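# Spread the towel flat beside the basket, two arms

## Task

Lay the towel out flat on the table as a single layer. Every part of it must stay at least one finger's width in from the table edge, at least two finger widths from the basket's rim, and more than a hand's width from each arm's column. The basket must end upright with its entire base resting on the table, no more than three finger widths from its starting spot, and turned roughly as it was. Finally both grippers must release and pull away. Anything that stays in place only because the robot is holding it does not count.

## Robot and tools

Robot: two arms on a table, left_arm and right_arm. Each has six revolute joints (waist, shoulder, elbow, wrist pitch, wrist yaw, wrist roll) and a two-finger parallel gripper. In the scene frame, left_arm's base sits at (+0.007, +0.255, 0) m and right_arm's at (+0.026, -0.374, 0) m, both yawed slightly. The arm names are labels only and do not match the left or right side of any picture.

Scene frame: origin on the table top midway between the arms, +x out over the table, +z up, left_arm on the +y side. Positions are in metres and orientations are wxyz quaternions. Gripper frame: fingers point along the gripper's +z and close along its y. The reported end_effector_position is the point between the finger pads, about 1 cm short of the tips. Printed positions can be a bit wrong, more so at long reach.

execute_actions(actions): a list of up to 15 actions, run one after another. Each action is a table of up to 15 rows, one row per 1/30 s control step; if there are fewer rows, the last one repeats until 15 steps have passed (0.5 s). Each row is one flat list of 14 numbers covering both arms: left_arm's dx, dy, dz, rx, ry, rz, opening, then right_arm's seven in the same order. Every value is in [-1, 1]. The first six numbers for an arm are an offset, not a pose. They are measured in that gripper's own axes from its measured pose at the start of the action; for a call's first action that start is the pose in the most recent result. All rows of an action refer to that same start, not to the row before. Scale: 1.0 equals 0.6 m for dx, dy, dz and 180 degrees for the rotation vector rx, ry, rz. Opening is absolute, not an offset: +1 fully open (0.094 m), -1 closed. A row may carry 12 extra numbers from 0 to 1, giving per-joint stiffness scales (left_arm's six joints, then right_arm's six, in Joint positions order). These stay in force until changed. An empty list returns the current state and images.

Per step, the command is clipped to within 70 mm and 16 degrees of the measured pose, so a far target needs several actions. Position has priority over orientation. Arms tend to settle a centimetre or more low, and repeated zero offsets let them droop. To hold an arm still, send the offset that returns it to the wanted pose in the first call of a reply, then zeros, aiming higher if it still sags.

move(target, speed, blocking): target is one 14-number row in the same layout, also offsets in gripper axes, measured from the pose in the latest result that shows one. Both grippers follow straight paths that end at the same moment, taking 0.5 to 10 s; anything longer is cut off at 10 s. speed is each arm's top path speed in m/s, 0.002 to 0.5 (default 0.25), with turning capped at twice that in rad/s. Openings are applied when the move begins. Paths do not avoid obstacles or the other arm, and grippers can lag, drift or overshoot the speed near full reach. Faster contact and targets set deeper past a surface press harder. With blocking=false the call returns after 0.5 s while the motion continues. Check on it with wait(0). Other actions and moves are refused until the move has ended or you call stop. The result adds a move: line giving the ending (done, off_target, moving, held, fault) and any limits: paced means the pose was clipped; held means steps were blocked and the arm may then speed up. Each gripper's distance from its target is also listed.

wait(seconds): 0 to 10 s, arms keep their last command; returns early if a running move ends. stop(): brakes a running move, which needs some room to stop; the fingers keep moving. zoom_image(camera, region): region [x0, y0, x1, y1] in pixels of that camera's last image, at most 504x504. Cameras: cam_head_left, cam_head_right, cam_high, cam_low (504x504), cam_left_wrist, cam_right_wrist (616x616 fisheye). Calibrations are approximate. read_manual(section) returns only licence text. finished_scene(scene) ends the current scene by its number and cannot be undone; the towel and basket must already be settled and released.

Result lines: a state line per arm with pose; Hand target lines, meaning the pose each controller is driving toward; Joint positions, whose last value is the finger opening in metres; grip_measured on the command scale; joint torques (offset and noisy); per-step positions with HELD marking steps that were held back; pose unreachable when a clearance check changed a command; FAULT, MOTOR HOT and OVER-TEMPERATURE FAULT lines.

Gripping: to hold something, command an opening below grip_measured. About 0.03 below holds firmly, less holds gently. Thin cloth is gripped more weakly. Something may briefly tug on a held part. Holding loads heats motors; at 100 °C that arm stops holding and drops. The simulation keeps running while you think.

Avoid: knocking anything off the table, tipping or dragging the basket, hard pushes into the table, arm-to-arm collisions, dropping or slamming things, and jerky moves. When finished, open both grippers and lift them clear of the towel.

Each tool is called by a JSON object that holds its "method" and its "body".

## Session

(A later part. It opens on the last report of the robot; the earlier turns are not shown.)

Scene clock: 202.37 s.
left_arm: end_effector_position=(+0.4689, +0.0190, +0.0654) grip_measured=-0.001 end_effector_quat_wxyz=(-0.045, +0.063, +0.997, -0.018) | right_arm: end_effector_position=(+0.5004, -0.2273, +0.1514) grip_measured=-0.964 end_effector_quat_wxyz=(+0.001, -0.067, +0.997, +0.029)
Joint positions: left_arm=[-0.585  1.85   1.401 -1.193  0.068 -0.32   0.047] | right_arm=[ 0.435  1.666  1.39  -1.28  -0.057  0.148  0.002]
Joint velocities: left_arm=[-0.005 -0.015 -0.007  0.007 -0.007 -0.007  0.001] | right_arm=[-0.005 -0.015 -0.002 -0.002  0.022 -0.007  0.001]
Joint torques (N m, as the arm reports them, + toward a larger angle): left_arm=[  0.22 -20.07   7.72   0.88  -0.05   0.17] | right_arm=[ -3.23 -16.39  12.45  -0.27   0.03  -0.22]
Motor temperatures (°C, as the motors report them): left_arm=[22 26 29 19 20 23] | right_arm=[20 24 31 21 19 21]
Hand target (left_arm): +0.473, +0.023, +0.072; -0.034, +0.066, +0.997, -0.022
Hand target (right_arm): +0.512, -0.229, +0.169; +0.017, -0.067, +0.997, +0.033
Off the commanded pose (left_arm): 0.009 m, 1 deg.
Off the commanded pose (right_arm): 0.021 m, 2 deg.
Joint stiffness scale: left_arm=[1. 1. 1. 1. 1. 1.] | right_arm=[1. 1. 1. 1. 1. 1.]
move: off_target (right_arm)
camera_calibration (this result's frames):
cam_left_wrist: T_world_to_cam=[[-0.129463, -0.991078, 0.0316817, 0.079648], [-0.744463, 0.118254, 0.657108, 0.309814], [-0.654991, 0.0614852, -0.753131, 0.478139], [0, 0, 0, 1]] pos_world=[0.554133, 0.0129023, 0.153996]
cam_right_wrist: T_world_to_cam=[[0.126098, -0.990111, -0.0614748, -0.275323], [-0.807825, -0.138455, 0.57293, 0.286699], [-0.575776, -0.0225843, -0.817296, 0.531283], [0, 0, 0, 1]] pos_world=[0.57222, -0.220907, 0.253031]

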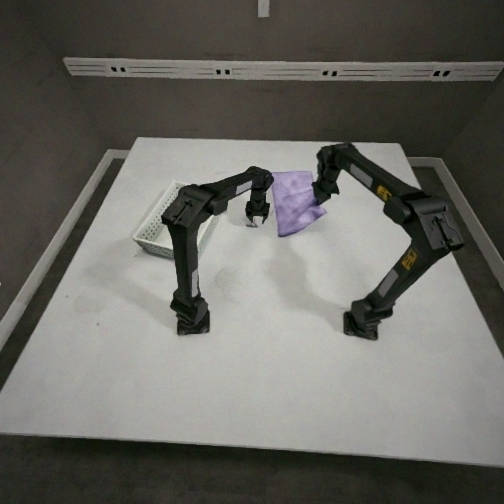

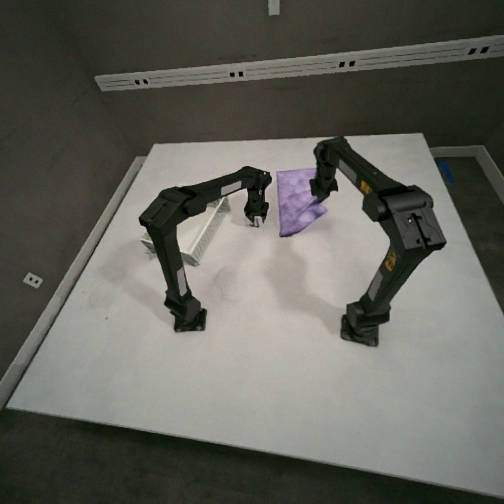

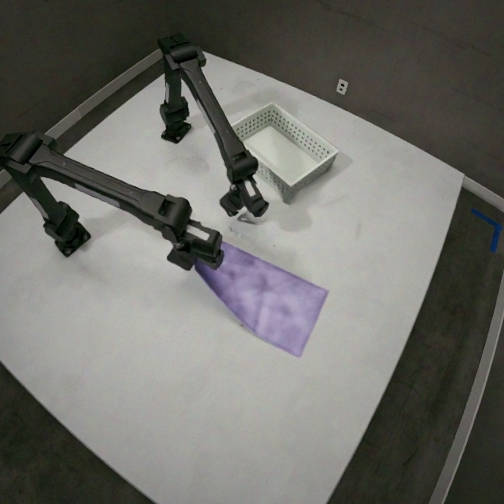

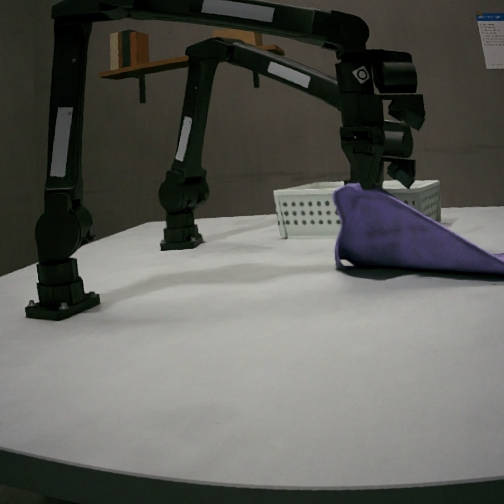

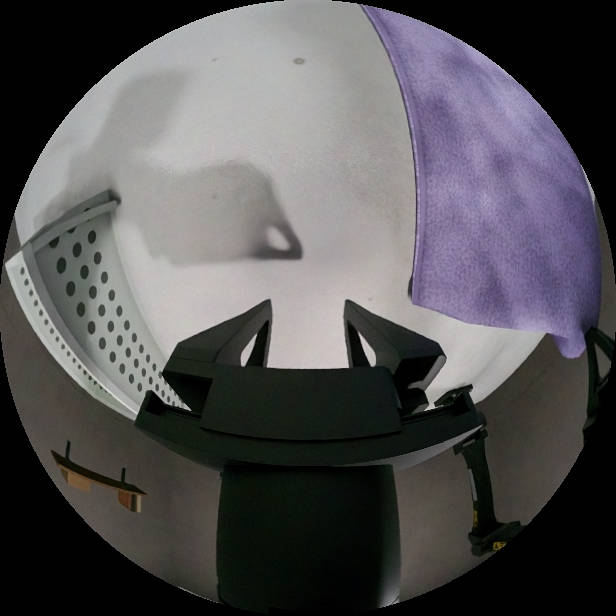

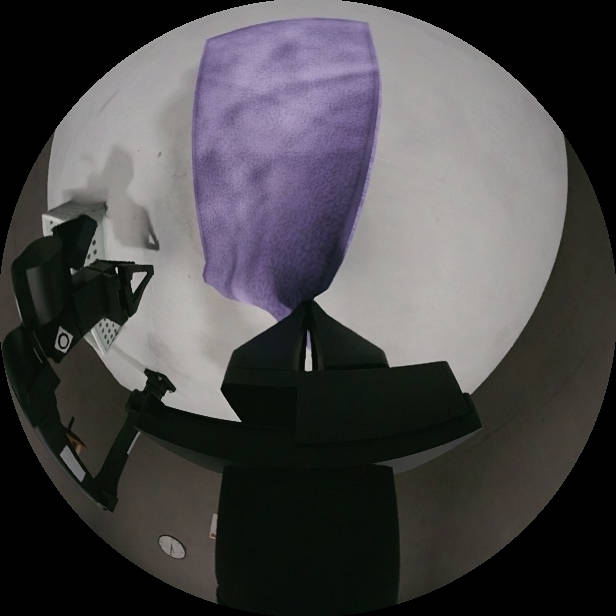

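{"method": "move", "body": {"target": [0,0.03,-0.05,0,0,0,0,-0.05,-0.13,0.19,0,0,0,-1], "speed": 0.08}}

{"method": "move", "body": {"target": [0,0,0,0,0,0,0,0,0,0,0,0,0,0.2]}}

{"method": "move", "body": {"target": [0,0,0,0,0,0,0,0.1,-0.05,-0.2,0,0,0,0.2]}}

{"method": "zoom_image", "body": {"camera": "cam_low", "region": [310,230,450,310]}}

Scene clock: 210.03 s.
left_arm: end_effector_position=(+0.4629, +0.0359, +0.0781) grip_measured=-0.001 end_effector_quat_wxyz=(-0.061, +0.060, +0.996, -0.013) | right_arm: end_effector_position=(+0.5353, -0.2903, +0.0428) grip_measured=-0.964 end_effector_quat_wxyz=(+0.002, -0.065, +0.997, +0.029)
Joint positions: left_arm=[-0.56   1.826  1.401 -1.251  0.068 -0.3    0.047] | right_arm=[ 0.299  1.827  1.302 -1.037 -0.057  0.015  0.002]
Joint velocities: left_arm=[-0.005  0.005 -0.022 -0.002 -0.007 -0.081 -0.   ] | right_arm=[-0.024 -0.005 -0.002 -0.007  0.022  0.007 -0.   ]
Joint torques (N m, as the arm reports them, + toward a larger angle): left_arm=[  0.54 -19.39  10.19   0.    -0.06   0.19] | right_arm=[ -3.08 -15.42   8.06   0.91  -0.06  -0.21]
Motor temperatures (°C, as the motors report them): left_arm=[22 26 29 19 20 23] | right_arm=[20 25 32 21 19 21]
Hand target (left_arm): +0.473, +0.038, +0.095; -0.045, +0.063, +0.997, -0.018
Hand target (right_arm): +0.538, -0.293, +0.033; +0.001, -0.067, +0.997, +0.030
Off the commanded pose (left_arm): 0.020 m, 2 deg.
Off the commanded pose (right_arm): 0.011 m, 0 deg.
Joint stiffness scale: left_arm=[1. 1. 1. 1. 1. 1.] | right_arm=[1. 1. 1. 1. 1. 1.]
move: off_target (left_arm, right_arm)
camera_calibration (this result's frames):
cam_left_wrist: T_world_to_cam=[[-0.124364, -0.991974, 0.0228122, 0.093561], [-0.724094, 0.10645, 0.681437, 0.284092], [-0.678396, 0.0682277, -0.731521, 0.491588], [0, 0, 0, 1]] pos_world=[0.550837, 0.0290285, 0.163882]
cam_right_wrist: T_world_to_cam=[[0.122582, -0.990595, -0.0607839, -0.347083], [-0.809265, -0.135222, 0.571668, 0.370142], [-0.574511, -0.0208862, -0.81823, 0.460998], [0, 0, 0, 1]] pos_world=[0.606938, -0.284139, 0.144507]

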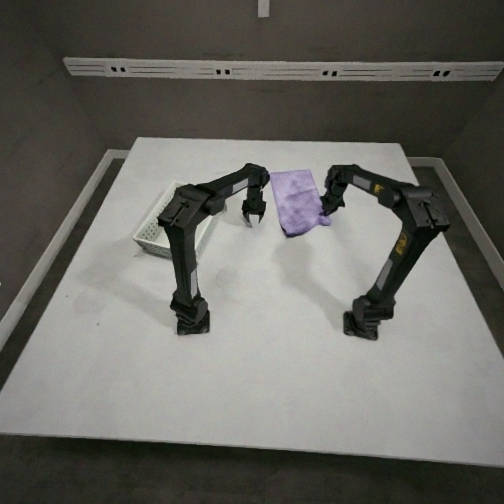

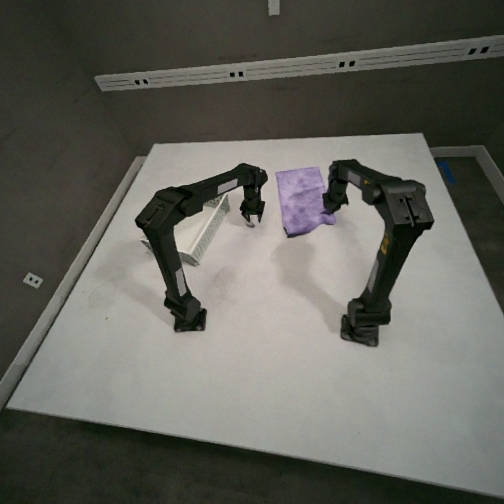

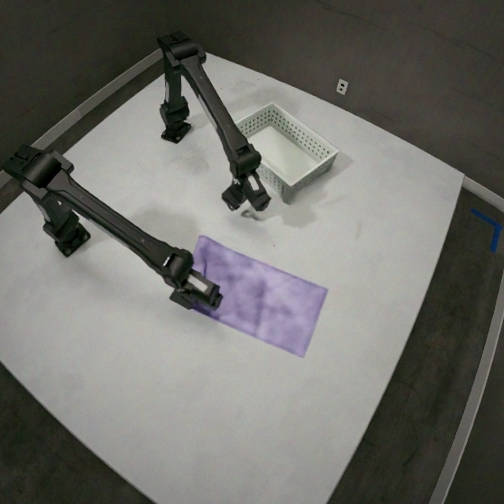

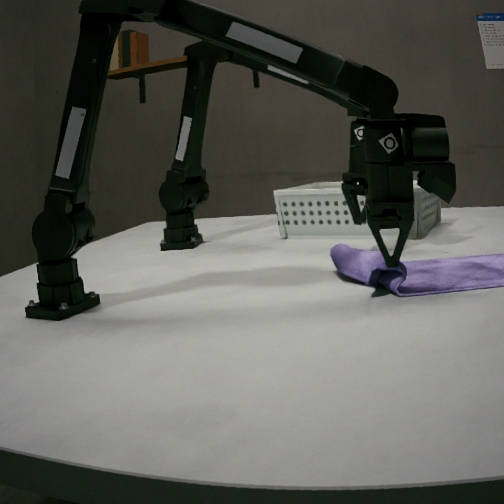

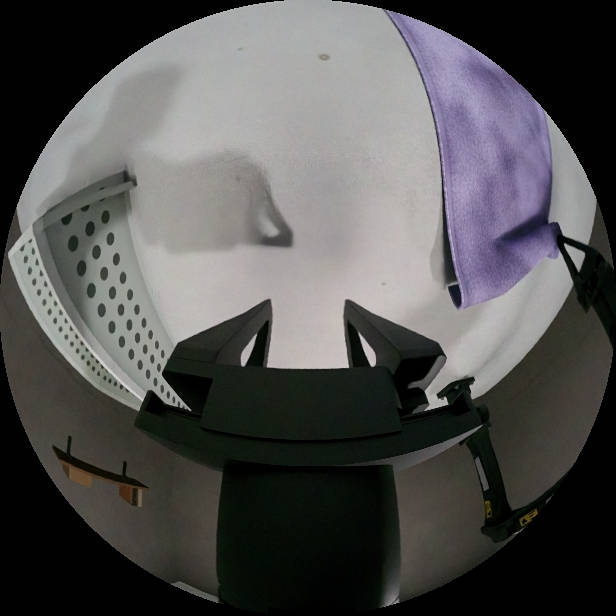

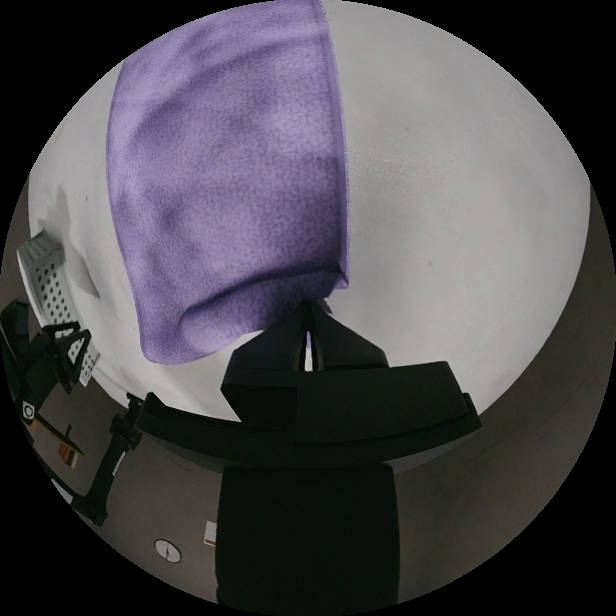

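Scene clock: 210.53 s.
left_arm: end_effector_position=(+0.4629, +0.0359, +0.0781) grip_measured=-0.001 end_effector_quat_wxyz=(-0.061, +0.060, +0.996, -0.013) | right_arm: end_effector_position=(+0.5353, -0.2903, +0.0428) grip_measured=+0.198 end_effector_quat_wxyz=(+0.002, -0.065, +0.997, +0.029)
Joint positions: left_arm=[-0.56   1.826  1.401 -1.251  0.068 -0.3    0.047] | right_arm=[ 0.299  1.827  1.302 -1.037 -0.057  0.015  0.056]
Joint velocities: left_arm=[-0.005 -0.005 -0.012 -0.012 -0.066  0.037 -0.   ] | right_arm=[-0.024 -0.015 -0.002  0.002  0.022 -0.022 -0.   ]
Joint torques (N m, as the arm reports them, + toward a larger angle): left_arm=[ -0.12 -18.32   8.08   0.41   0.05   0.03] | right_arm=[ -2.38 -17.02   8.35   0.27   0.03  -0.12]
Motor temperatures (°C, as the motors report them): left_arm=[22 26 29 19 20 23] | right_arm=[20 25 32 21 19 21]
Hand target (left_arm): +0.463, +0.036, +0.078; -0.061, +0.060, +0.996, -0.013
Hand target (right_arm): +0.535, -0.290, +0.043; +0.002, -0.065, +0.997, +0.029
Off the commanded pose (left_arm): 0.000 m, 0 deg.
Off the commanded pose (right_arm): 0.000 m, 0 deg.
Joint stiffness scale: left_arm=[1. 1. 1. 1. 1. 1.] | right_arm=[1. 1. 1. 1. 1. 1.]
move: done
camera_calibration (this result's frames):
cam_left_wrist: T_world_to_cam=[[-0.124364, -0.991974, 0.0228122, 0.093561], [-0.724094, 0.10645, 0.681437, 0.284092], [-0.678396, 0.0682277, -0.731521, 0.491588], [0, 0, 0, 1]] pos_world=[0.550837, 0.0290285, 0.163882]
cam_right_wrist: T_world_to_cam=[[0.122582, -0.990595, -0.0607839, -0.347083], [-0.809265, -0.135222, 0.571668, 0.370142], [-0.574511, -0.0208862, -0.81823, 0.460998], [0, 0, 0, 1]] pos_world=[0.606938, -0.284139, 0.144507]

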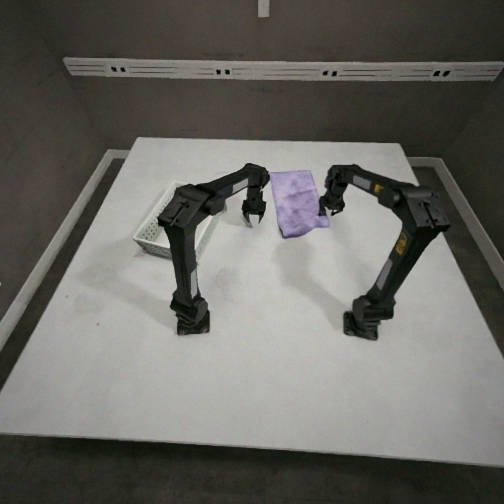

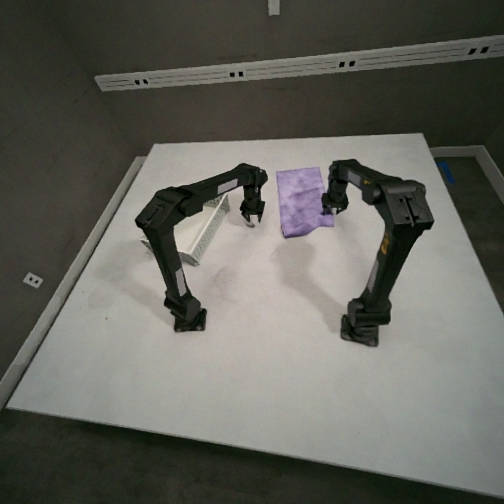

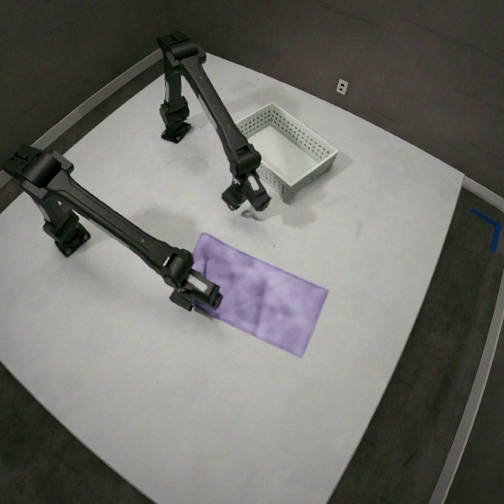

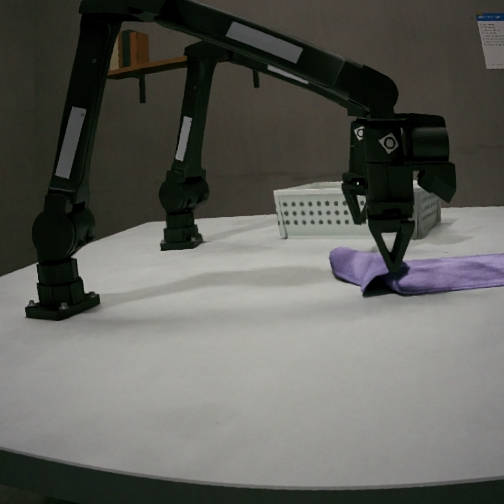

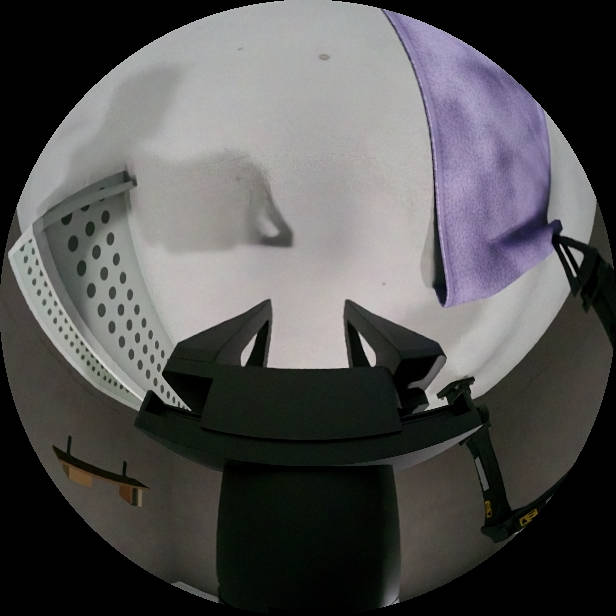

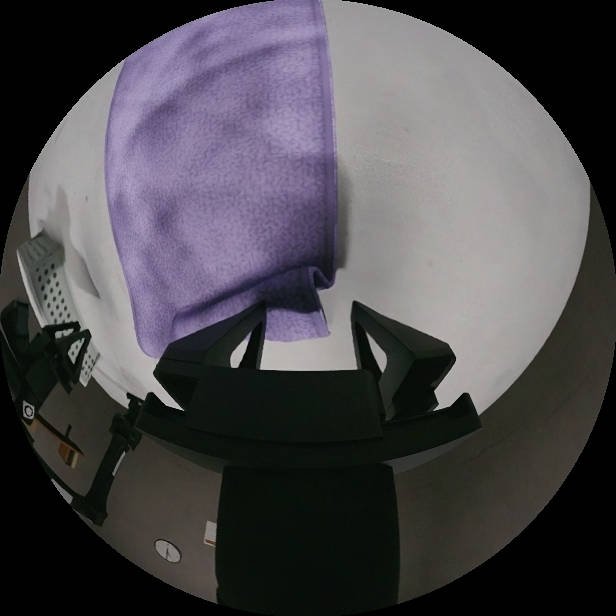

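Scene clock: 211.50 s.
left_arm: end_effector_position=(+0.4629, +0.0359, +0.0781) grip_measured=-0.001 end_effector_quat_wxyz=(-0.061, +0.060, +0.996, -0.013) | right_arm: end_effector_position=(+0.4782, -0.3337, +0.1626) grip_measured=+0.198 end_effector_quat_wxyz=(+0.011, -0.060, +0.998, +0.029)
Joint positions: left_arm=[-0.56   1.826  1.401 -1.251  0.068 -0.3    0.047] | right_arm=[ 0.222  1.547  1.275 -1.276 -0.057 -0.051  0.056]
Joint velocities: left_arm=[-0.005 -0.015 -0.002 -0.007 -0.022  0.022 -0.   ] | right_arm=[ 0.005 -0.015  0.002  0.007 -0.051 -0.081 -0.001]
Joint torques (N m, as the arm reports them, + toward a larger angle): left_arm=[ -0.03 -18.4    8.14   0.34   0.06   0.03] | right_arm=[ -2.36 -12.54  10.25  -0.17  -0.05  -0.16]
Motor temperatures (°C, as the motors report them): left_arm=[22 26 29 19 20 23] | right_arm=[20 25 32 21 19 21]
Hand target (left_arm): +0.463, +0.036, +0.078; -0.061, +0.060, +0.996, -0.013
Hand target (right_arm): +0.481, -0.335, +0.160; +0.002, -0.065, +0.997, +0.029
Off the commanded pose (left_arm): 0.000 m, 0 deg.
Off the commanded pose (right_arm): 0.003 m, 1 deg.
Joint stiffness scale: left_arm=[1. 1. 1. 1. 1. 1.] | right_arm=[1. 1. 1. 1. 1. 1.]
move: done
camera_calibration (this result's frames):
cam_left_wrist: T_world_to_cam=[[-0.124364, -0.991974, 0.0228122, 0.093561], [-0.724094, 0.10645, 0.681437, 0.284092], [-0.678396, 0.0682277, -0.731521, 0.491588], [0, 0, 0, 1]] pos_world=[0.550837, 0.0290285, 0.163882]
cam_right_wrist: T_world_to_cam=[[0.113671, -0.991732, -0.0595556, -0.372064], [-0.820278, -0.127502, 0.557573, 0.259708], [-0.560556, -0.0145275, -0.827989, 0.522342], [0, 0, 0, 1]] pos_world=[0.548127, -0.328286, 0.265529]

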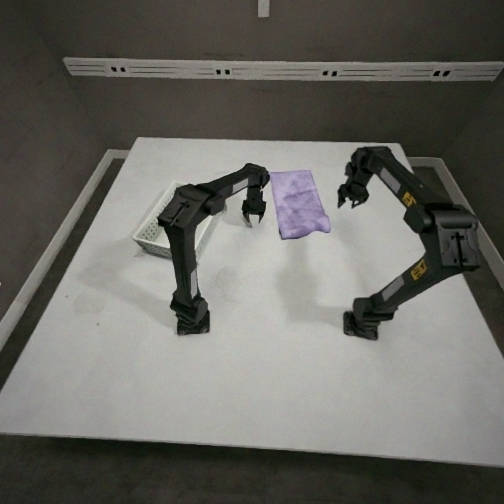

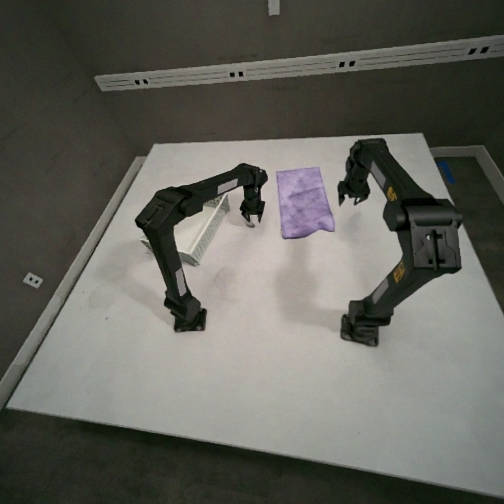

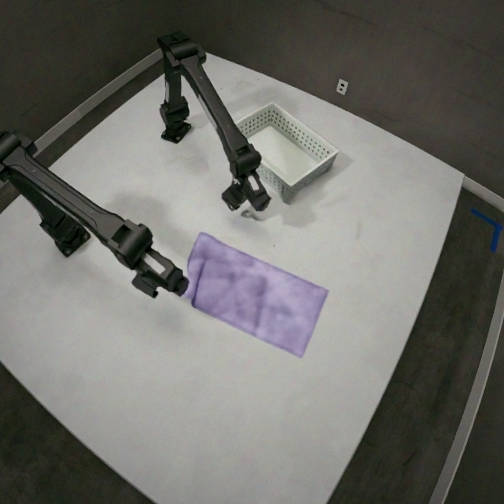

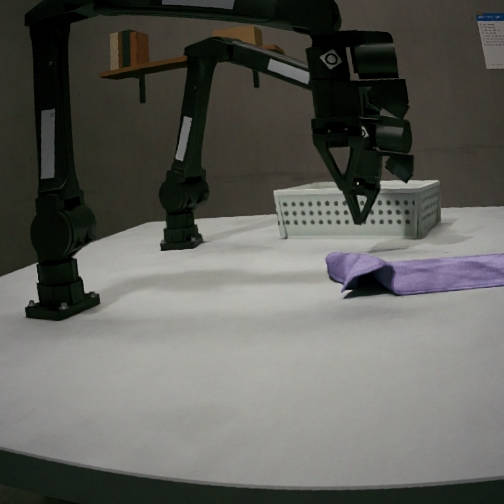

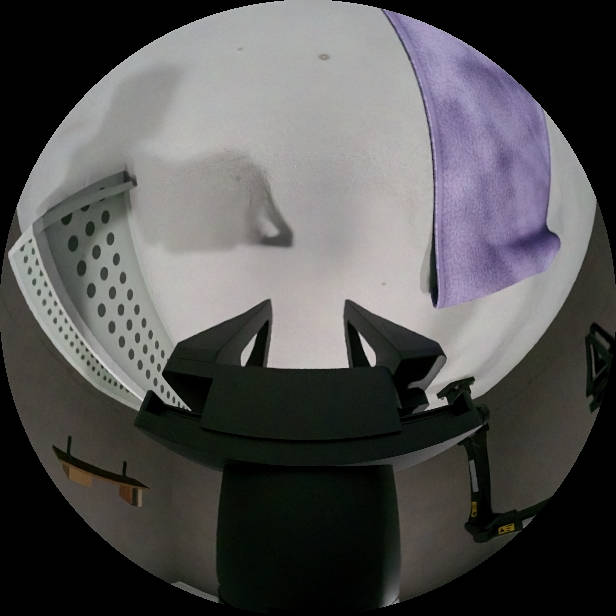

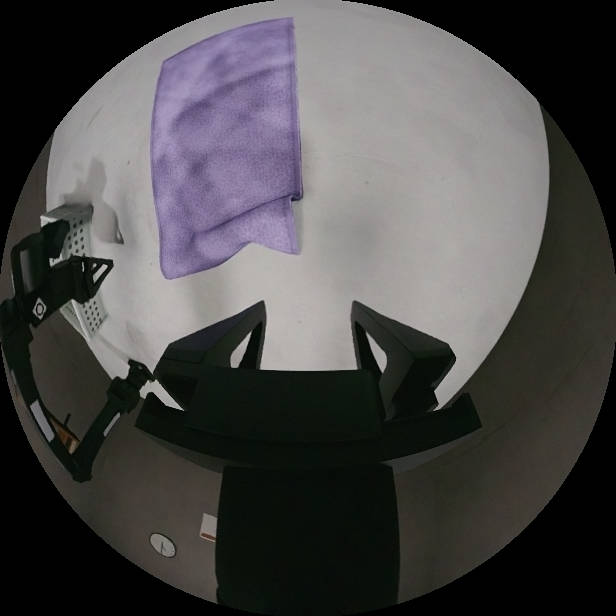

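Region (310, 230, 450, 310) of cam_low's 504x504 image, scaled by 3.600, with more detail than that image has; it fills the top 288 rows of this view, and the rest is white.

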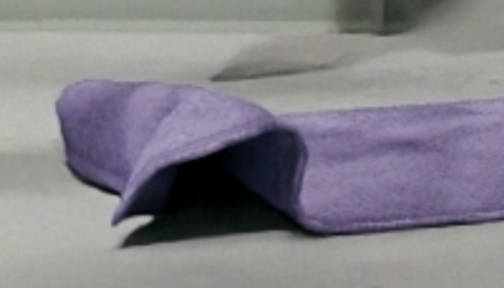

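{"method": "move", "body": {"target": [0.0,-0.23,-0.03,0,-0.04,0,0,-0.03,0.055,0.17,0,0,0,0], "speed": 0.1}}

Scene clock: 218.20 s.
left_arm: end_effector_position=(+0.4330, -0.0872, +0.0903) grip_measured=-0.001 end_effector_quat_wxyz=(-0.019, +0.067, +0.998, -0.006) | right_arm: end_effector_position=(+0.4914, -0.2964, +0.0714) grip_measured=+0.002 end_effector_quat_wxyz=(+0.012, -0.062, +0.998, +0.030)
Joint positions: left_arm=[-0.802  1.862  1.493 -1.225  0.031 -0.532  0.047] | right_arm=[ 0.299  1.676  1.177 -1.041 -0.057  0.022  0.047]
Joint velocities: left_arm=[-0.015 -0.005 -0.007 -0.012  0.007 -0.022  0.001] | right_arm=[-0.005 -0.005  0.012 -0.007 -0.007  0.066  0.001]
Joint torques (N m, as the arm reports them, + toward a larger angle): left_arm=[  0.06 -17.77  12.54   0.89  -0.11  -0.1 ] | right_arm=[ -1.78 -12.71   8.34   0.88   0.15  -0.02]
Motor temperatures (°C, as the motors report them): left_arm=[22 26 29 19 20 23] | right_arm=[20 24 32 21 19 21]
Hand target (left_arm): +0.449, -0.100, +0.099; -0.001, +0.060, +0.998, -0.017
Hand target (right_arm): +0.493, -0.293, +0.064; +0.011, -0.060, +0.998, +0.028
Off the commanded pose (left_arm): 0.023 m, 3 deg.
Off the commanded pose (right_arm): 0.009 m, 0 deg.
Joint stiffness scale: left_arm=[1. 1. 1. 1. 1. 1.] | right_arm=[1. 1. 1. 1. 1. 1.]
move: off_target (left_arm)
camera_calibration (this result's frames):
cam_left_wrist: T_world_to_cam=[[-0.138612, -0.990338, 0.00429137, -0.0246092], [-0.778695, 0.111665, 0.617385, 0.297104], [-0.611899, 0.0822351, -0.786649, 0.465999], [0, 0, 0, 1]] pos_world=[0.513087, -0.0958689, 0.183255]
cam_right_wrist: T_world_to_cam=[[0.117412, -0.991181, -0.0614396, -0.343549], [-0.821577, -0.131703, 0.554676, 0.325739], [-0.557876, -0.014648, -0.829795, 0.45357], [0, 0, 0, 1]] pos_world=[0.560992, -0.290974, 0.174583]

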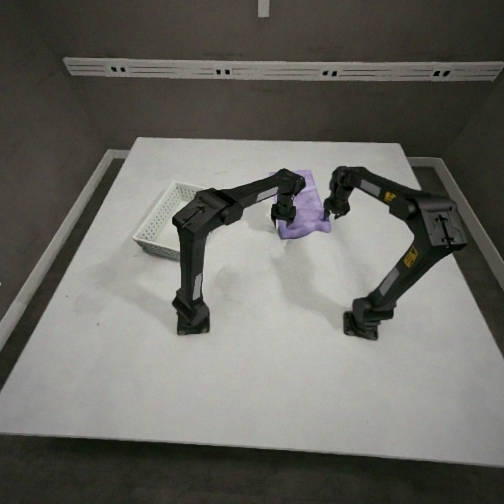

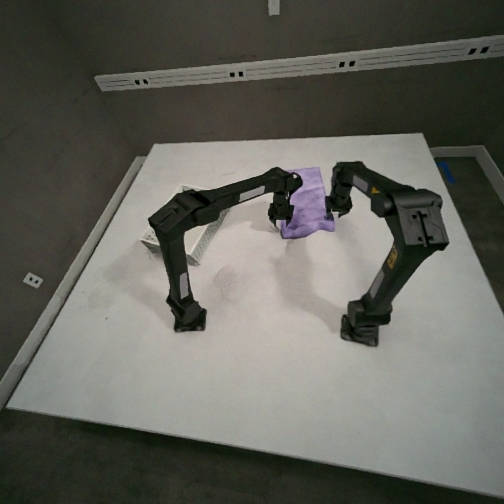

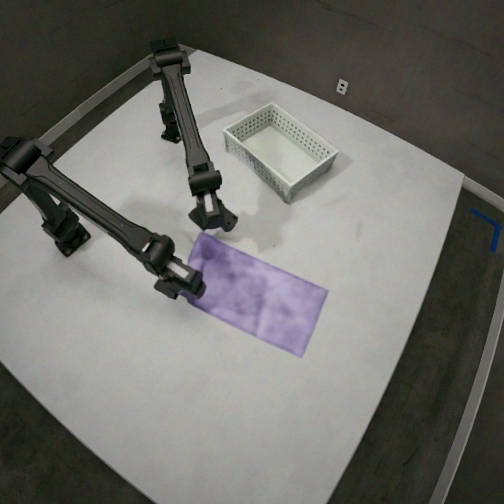

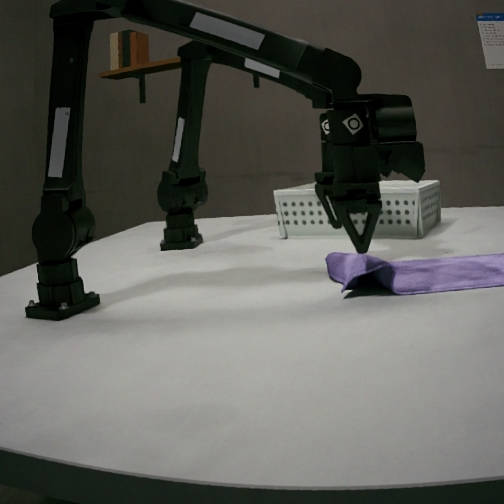

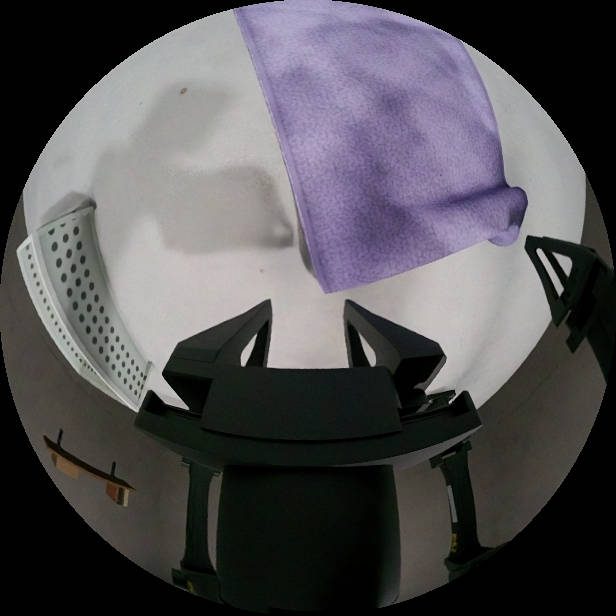

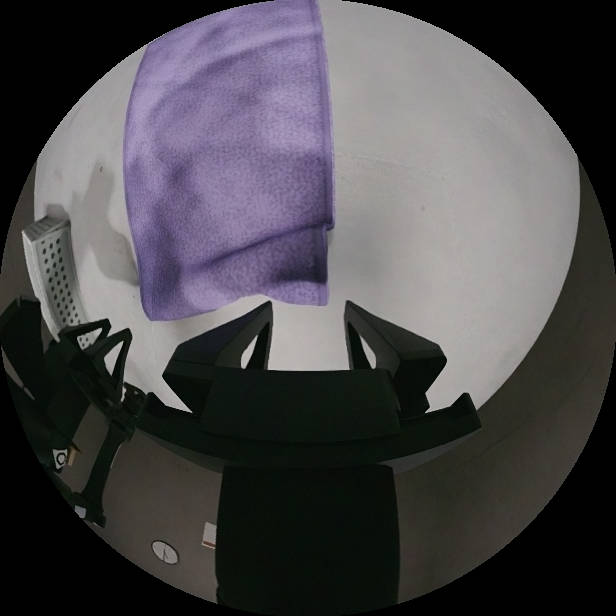

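{"method": "move", "body": {"target": [-0.02,-0.045,0.06,0,-0.02,0,0,0.015,-0.012,0.03,0,0,0,0], "speed": 0.05}}

{"method": "move", "body": {"target": [0,0,0.09,0,0,0,0,0,0,0.085,0,0,0,0], "speed": 0.05}}

Scene clock: 222.00 s.
left_arm: end_effector_position=(+0.4432, -0.1116, +0.0631) grip_measured=-0.001 end_effector_quat_wxyz=(+0.014, +0.070, +0.997, -0.011) | right_arm: end_effector_position=(+0.4806, -0.2990, +0.0557) grip_measured=+0.002 end_effector_quat_wxyz=(+0.008, -0.062, +0.998, +0.030)
Joint positions: left_arm=[-0.834  1.91   1.488 -1.113  0.001 -0.558  0.047] | right_arm=[ 0.297  1.676  1.129 -1.002 -0.057  0.02   0.047]
Joint velocities: left_arm=[-0.005 -0.005 -0.002 -0.002 -0.007 -0.037  0.   ] | right_arm=[ 0.005 -0.005  0.007  0.002  0.037 -0.037 -0.001]
Joint torques (N m, as the arm reports them, + toward a larger angle): left_arm=[ -0.76 -18.78   8.12   1.08  -0.12  -0.12] | right_arm=[ -3.57 -14.53   7.86   0.88   0.04  -0.24]
Motor temperatures (°C, as the motors report them): left_arm=[22 26 30 19 20 23] | right_arm=[20 24 31 21 19 21]
Hand target (left_arm): +0.440, -0.115, +0.054; +0.013, +0.067, +0.998, -0.008
Hand target (right_arm): +0.483, -0.303, +0.053; +0.012, -0.062, +0.998, +0.030
Off the commanded pose (left_arm): 0.010 m, 1 deg.
Off the commanded pose (right_arm): 0.006 m, 0 deg.
Joint stiffness scale: left_arm=[1. 1. 1. 1. 1. 1.] | right_arm=[1. 1. 1. 1. 1. 1.]
move: done
camera_calibration (this result's frames):
cam_left_wrist: T_world_to_cam=[[-0.144516, -0.989459, 0.00931864, -0.0448183], [-0.816647, 0.124583, 0.563531, 0.346243], [-0.558752, 0.0738291, -0.826042, 0.430895], [0, 0, 0, 1]] pos_world=[0.517044, -0.119294, 0.161237]
cam_right_wrist: T_world_to_cam=[[0.116528, -0.991302, -0.0611642, -0.345503], [-0.817057, -0.130693, 0.561549, 0.32297], [-0.564658, -0.0154613, -0.82518, 0.437238], [0, 0, 0, 1]] pos_world=[0.551036, -0.293528, 0.158304]

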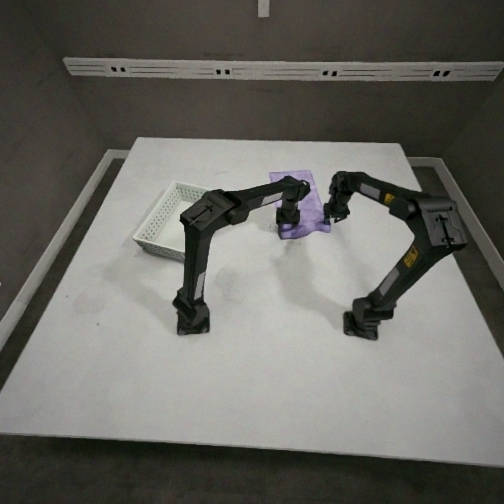

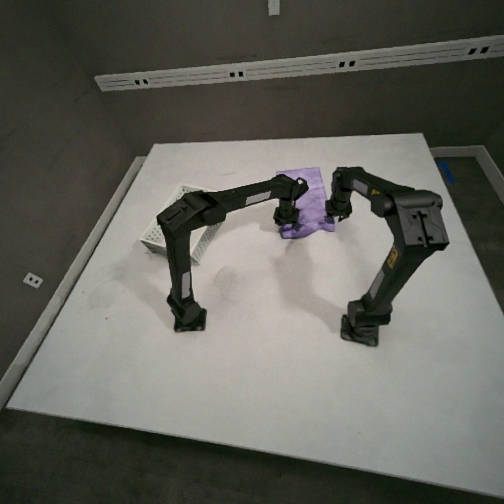

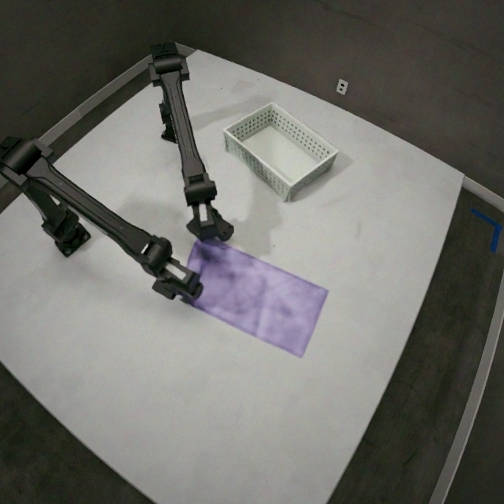

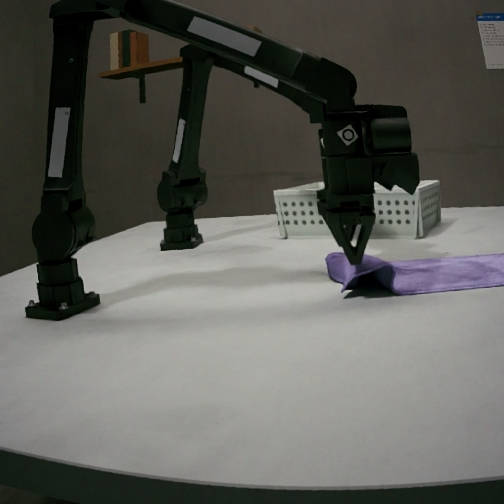

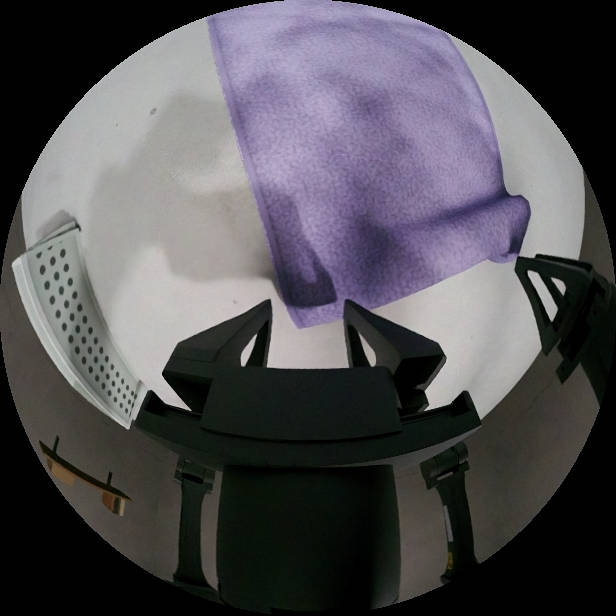

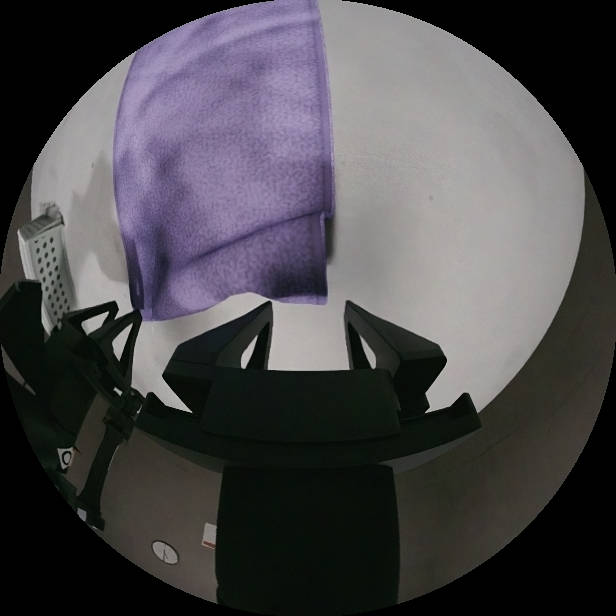

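Scene clock: 223.40 s.
left_arm: end_effector_position=(+0.4455, -0.1135, +0.0215) grip_measured=-0.001 end_effector_quat_wxyz=(+0.019, +0.070, +0.997, -0.015) | right_arm: end_effector_position=(+0.4807, -0.2990, +0.0144) grip_measured=+0.002 end_effector_quat_wxyz=(+0.012, -0.062, +0.998, +0.030)
Joint positions: left_arm=[-0.834  1.959  1.444 -1.007  0.001 -0.558  0.047] | right_arm=[ 0.297  1.736  1.08  -0.887 -0.057  0.02   0.047]
Joint velocities: left_arm=[-0.005  0.005  0.002 -0.012  0.066 -0.007  0.   ] | right_arm=[-0.015 -0.005  0.002 -0.002  0.066  0.037 -0.001]
Joint torques (N m, as the arm reports them, + toward a larger angle): left_arm=[ -0.03 -18.56   7.6    1.14  -0.01   0.03] | right_arm=[ -1.71 -13.24   7.33   1.08   0.03  -0.02]
Motor temperatures (°C, as the motors report them): left_arm=[22 26 29 19 20 23] | right_arm=[20 24 31 21 19 21]
Hand target (left_arm): +0.445, -0.112, +0.009; +0.014, +0.070, +0.997, -0.011
Hand target (right_arm): +0.480, -0.296, +0.005; +0.008, -0.062, +0.998, +0.029
Off the commanded pose (left_arm): 0.012 m, 1 deg.
Off the commanded pose (right_arm): 0.010 m, 0 deg.
Joint stiffness scale: left_arm=[1. 1. 1. 1. 1. 1.] | right_arm=[1. 1. 1. 1. 1. 1.]
move: off_target (left_arm)
camera_calibration (this result's frames):
cam_left_wrist: T_world_to_cam=[[-0.144628, -0.989364, 0.0155219, -0.0460549], [-0.821717, 0.128831, 0.555143, 0.3747], [-0.551238, 0.0675347, -0.83161, 0.39399], [0, 0, 0, 1]] pos_world=[0.518419, -0.120446, 0.120349]
cam_right_wrist: T_world_to_cam=[[0.116944, -0.991242, -0.0613458, -0.348205], [-0.820854, -0.131243, 0.555855, 0.34799], [-0.559038, -0.0146479, -0.829013, 0.400833], [0, 0, 0, 1]] pos_world=[0.55045, -0.293613, 0.117503]

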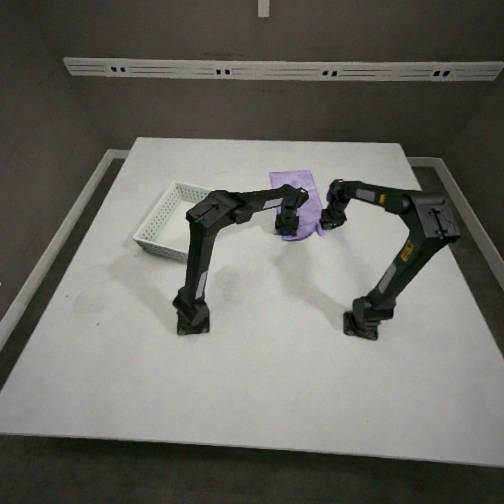

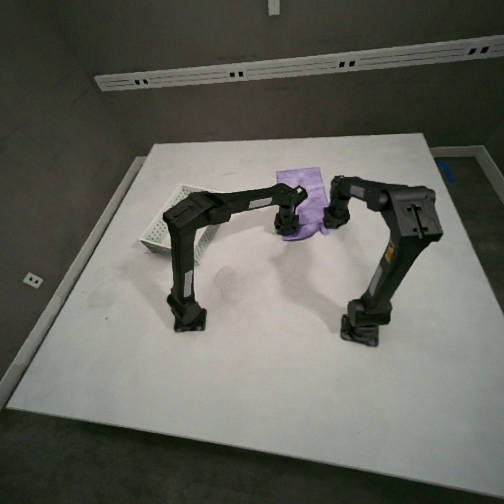

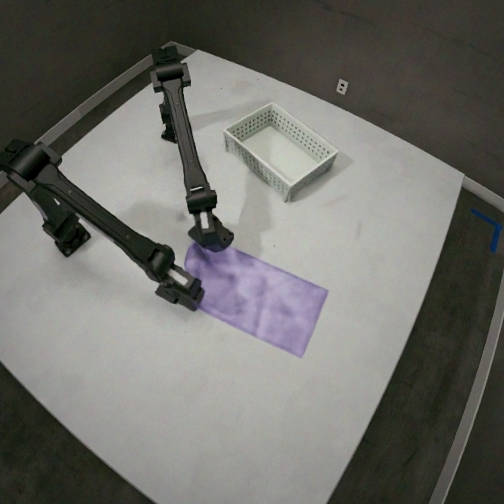

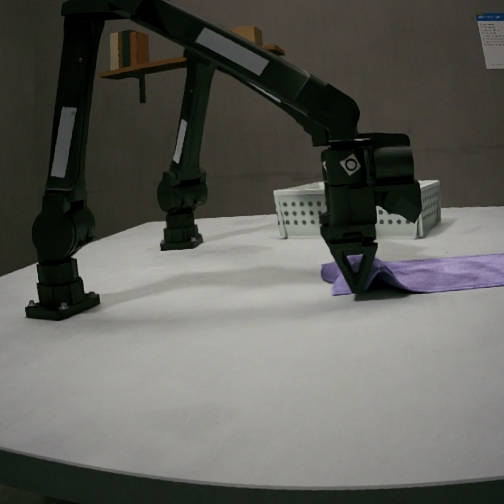

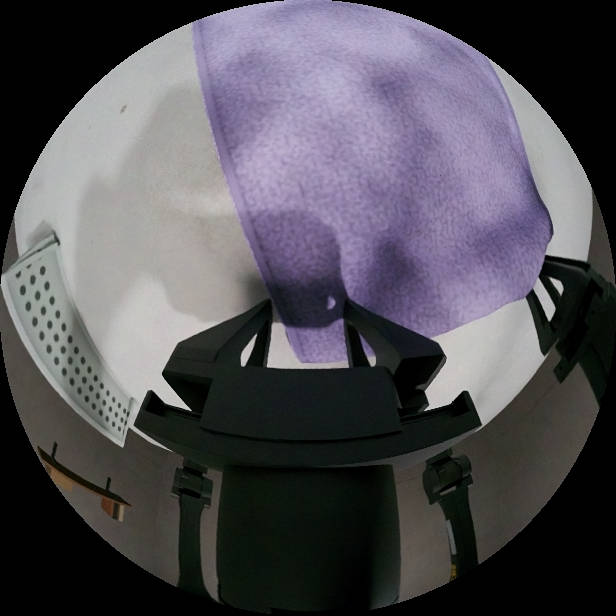

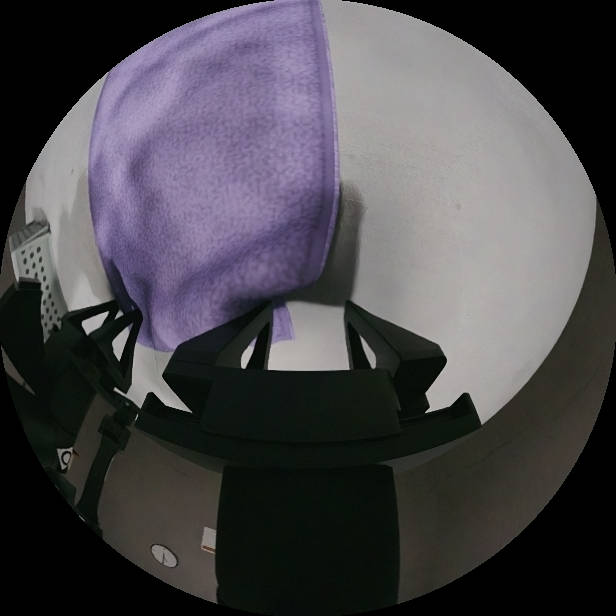

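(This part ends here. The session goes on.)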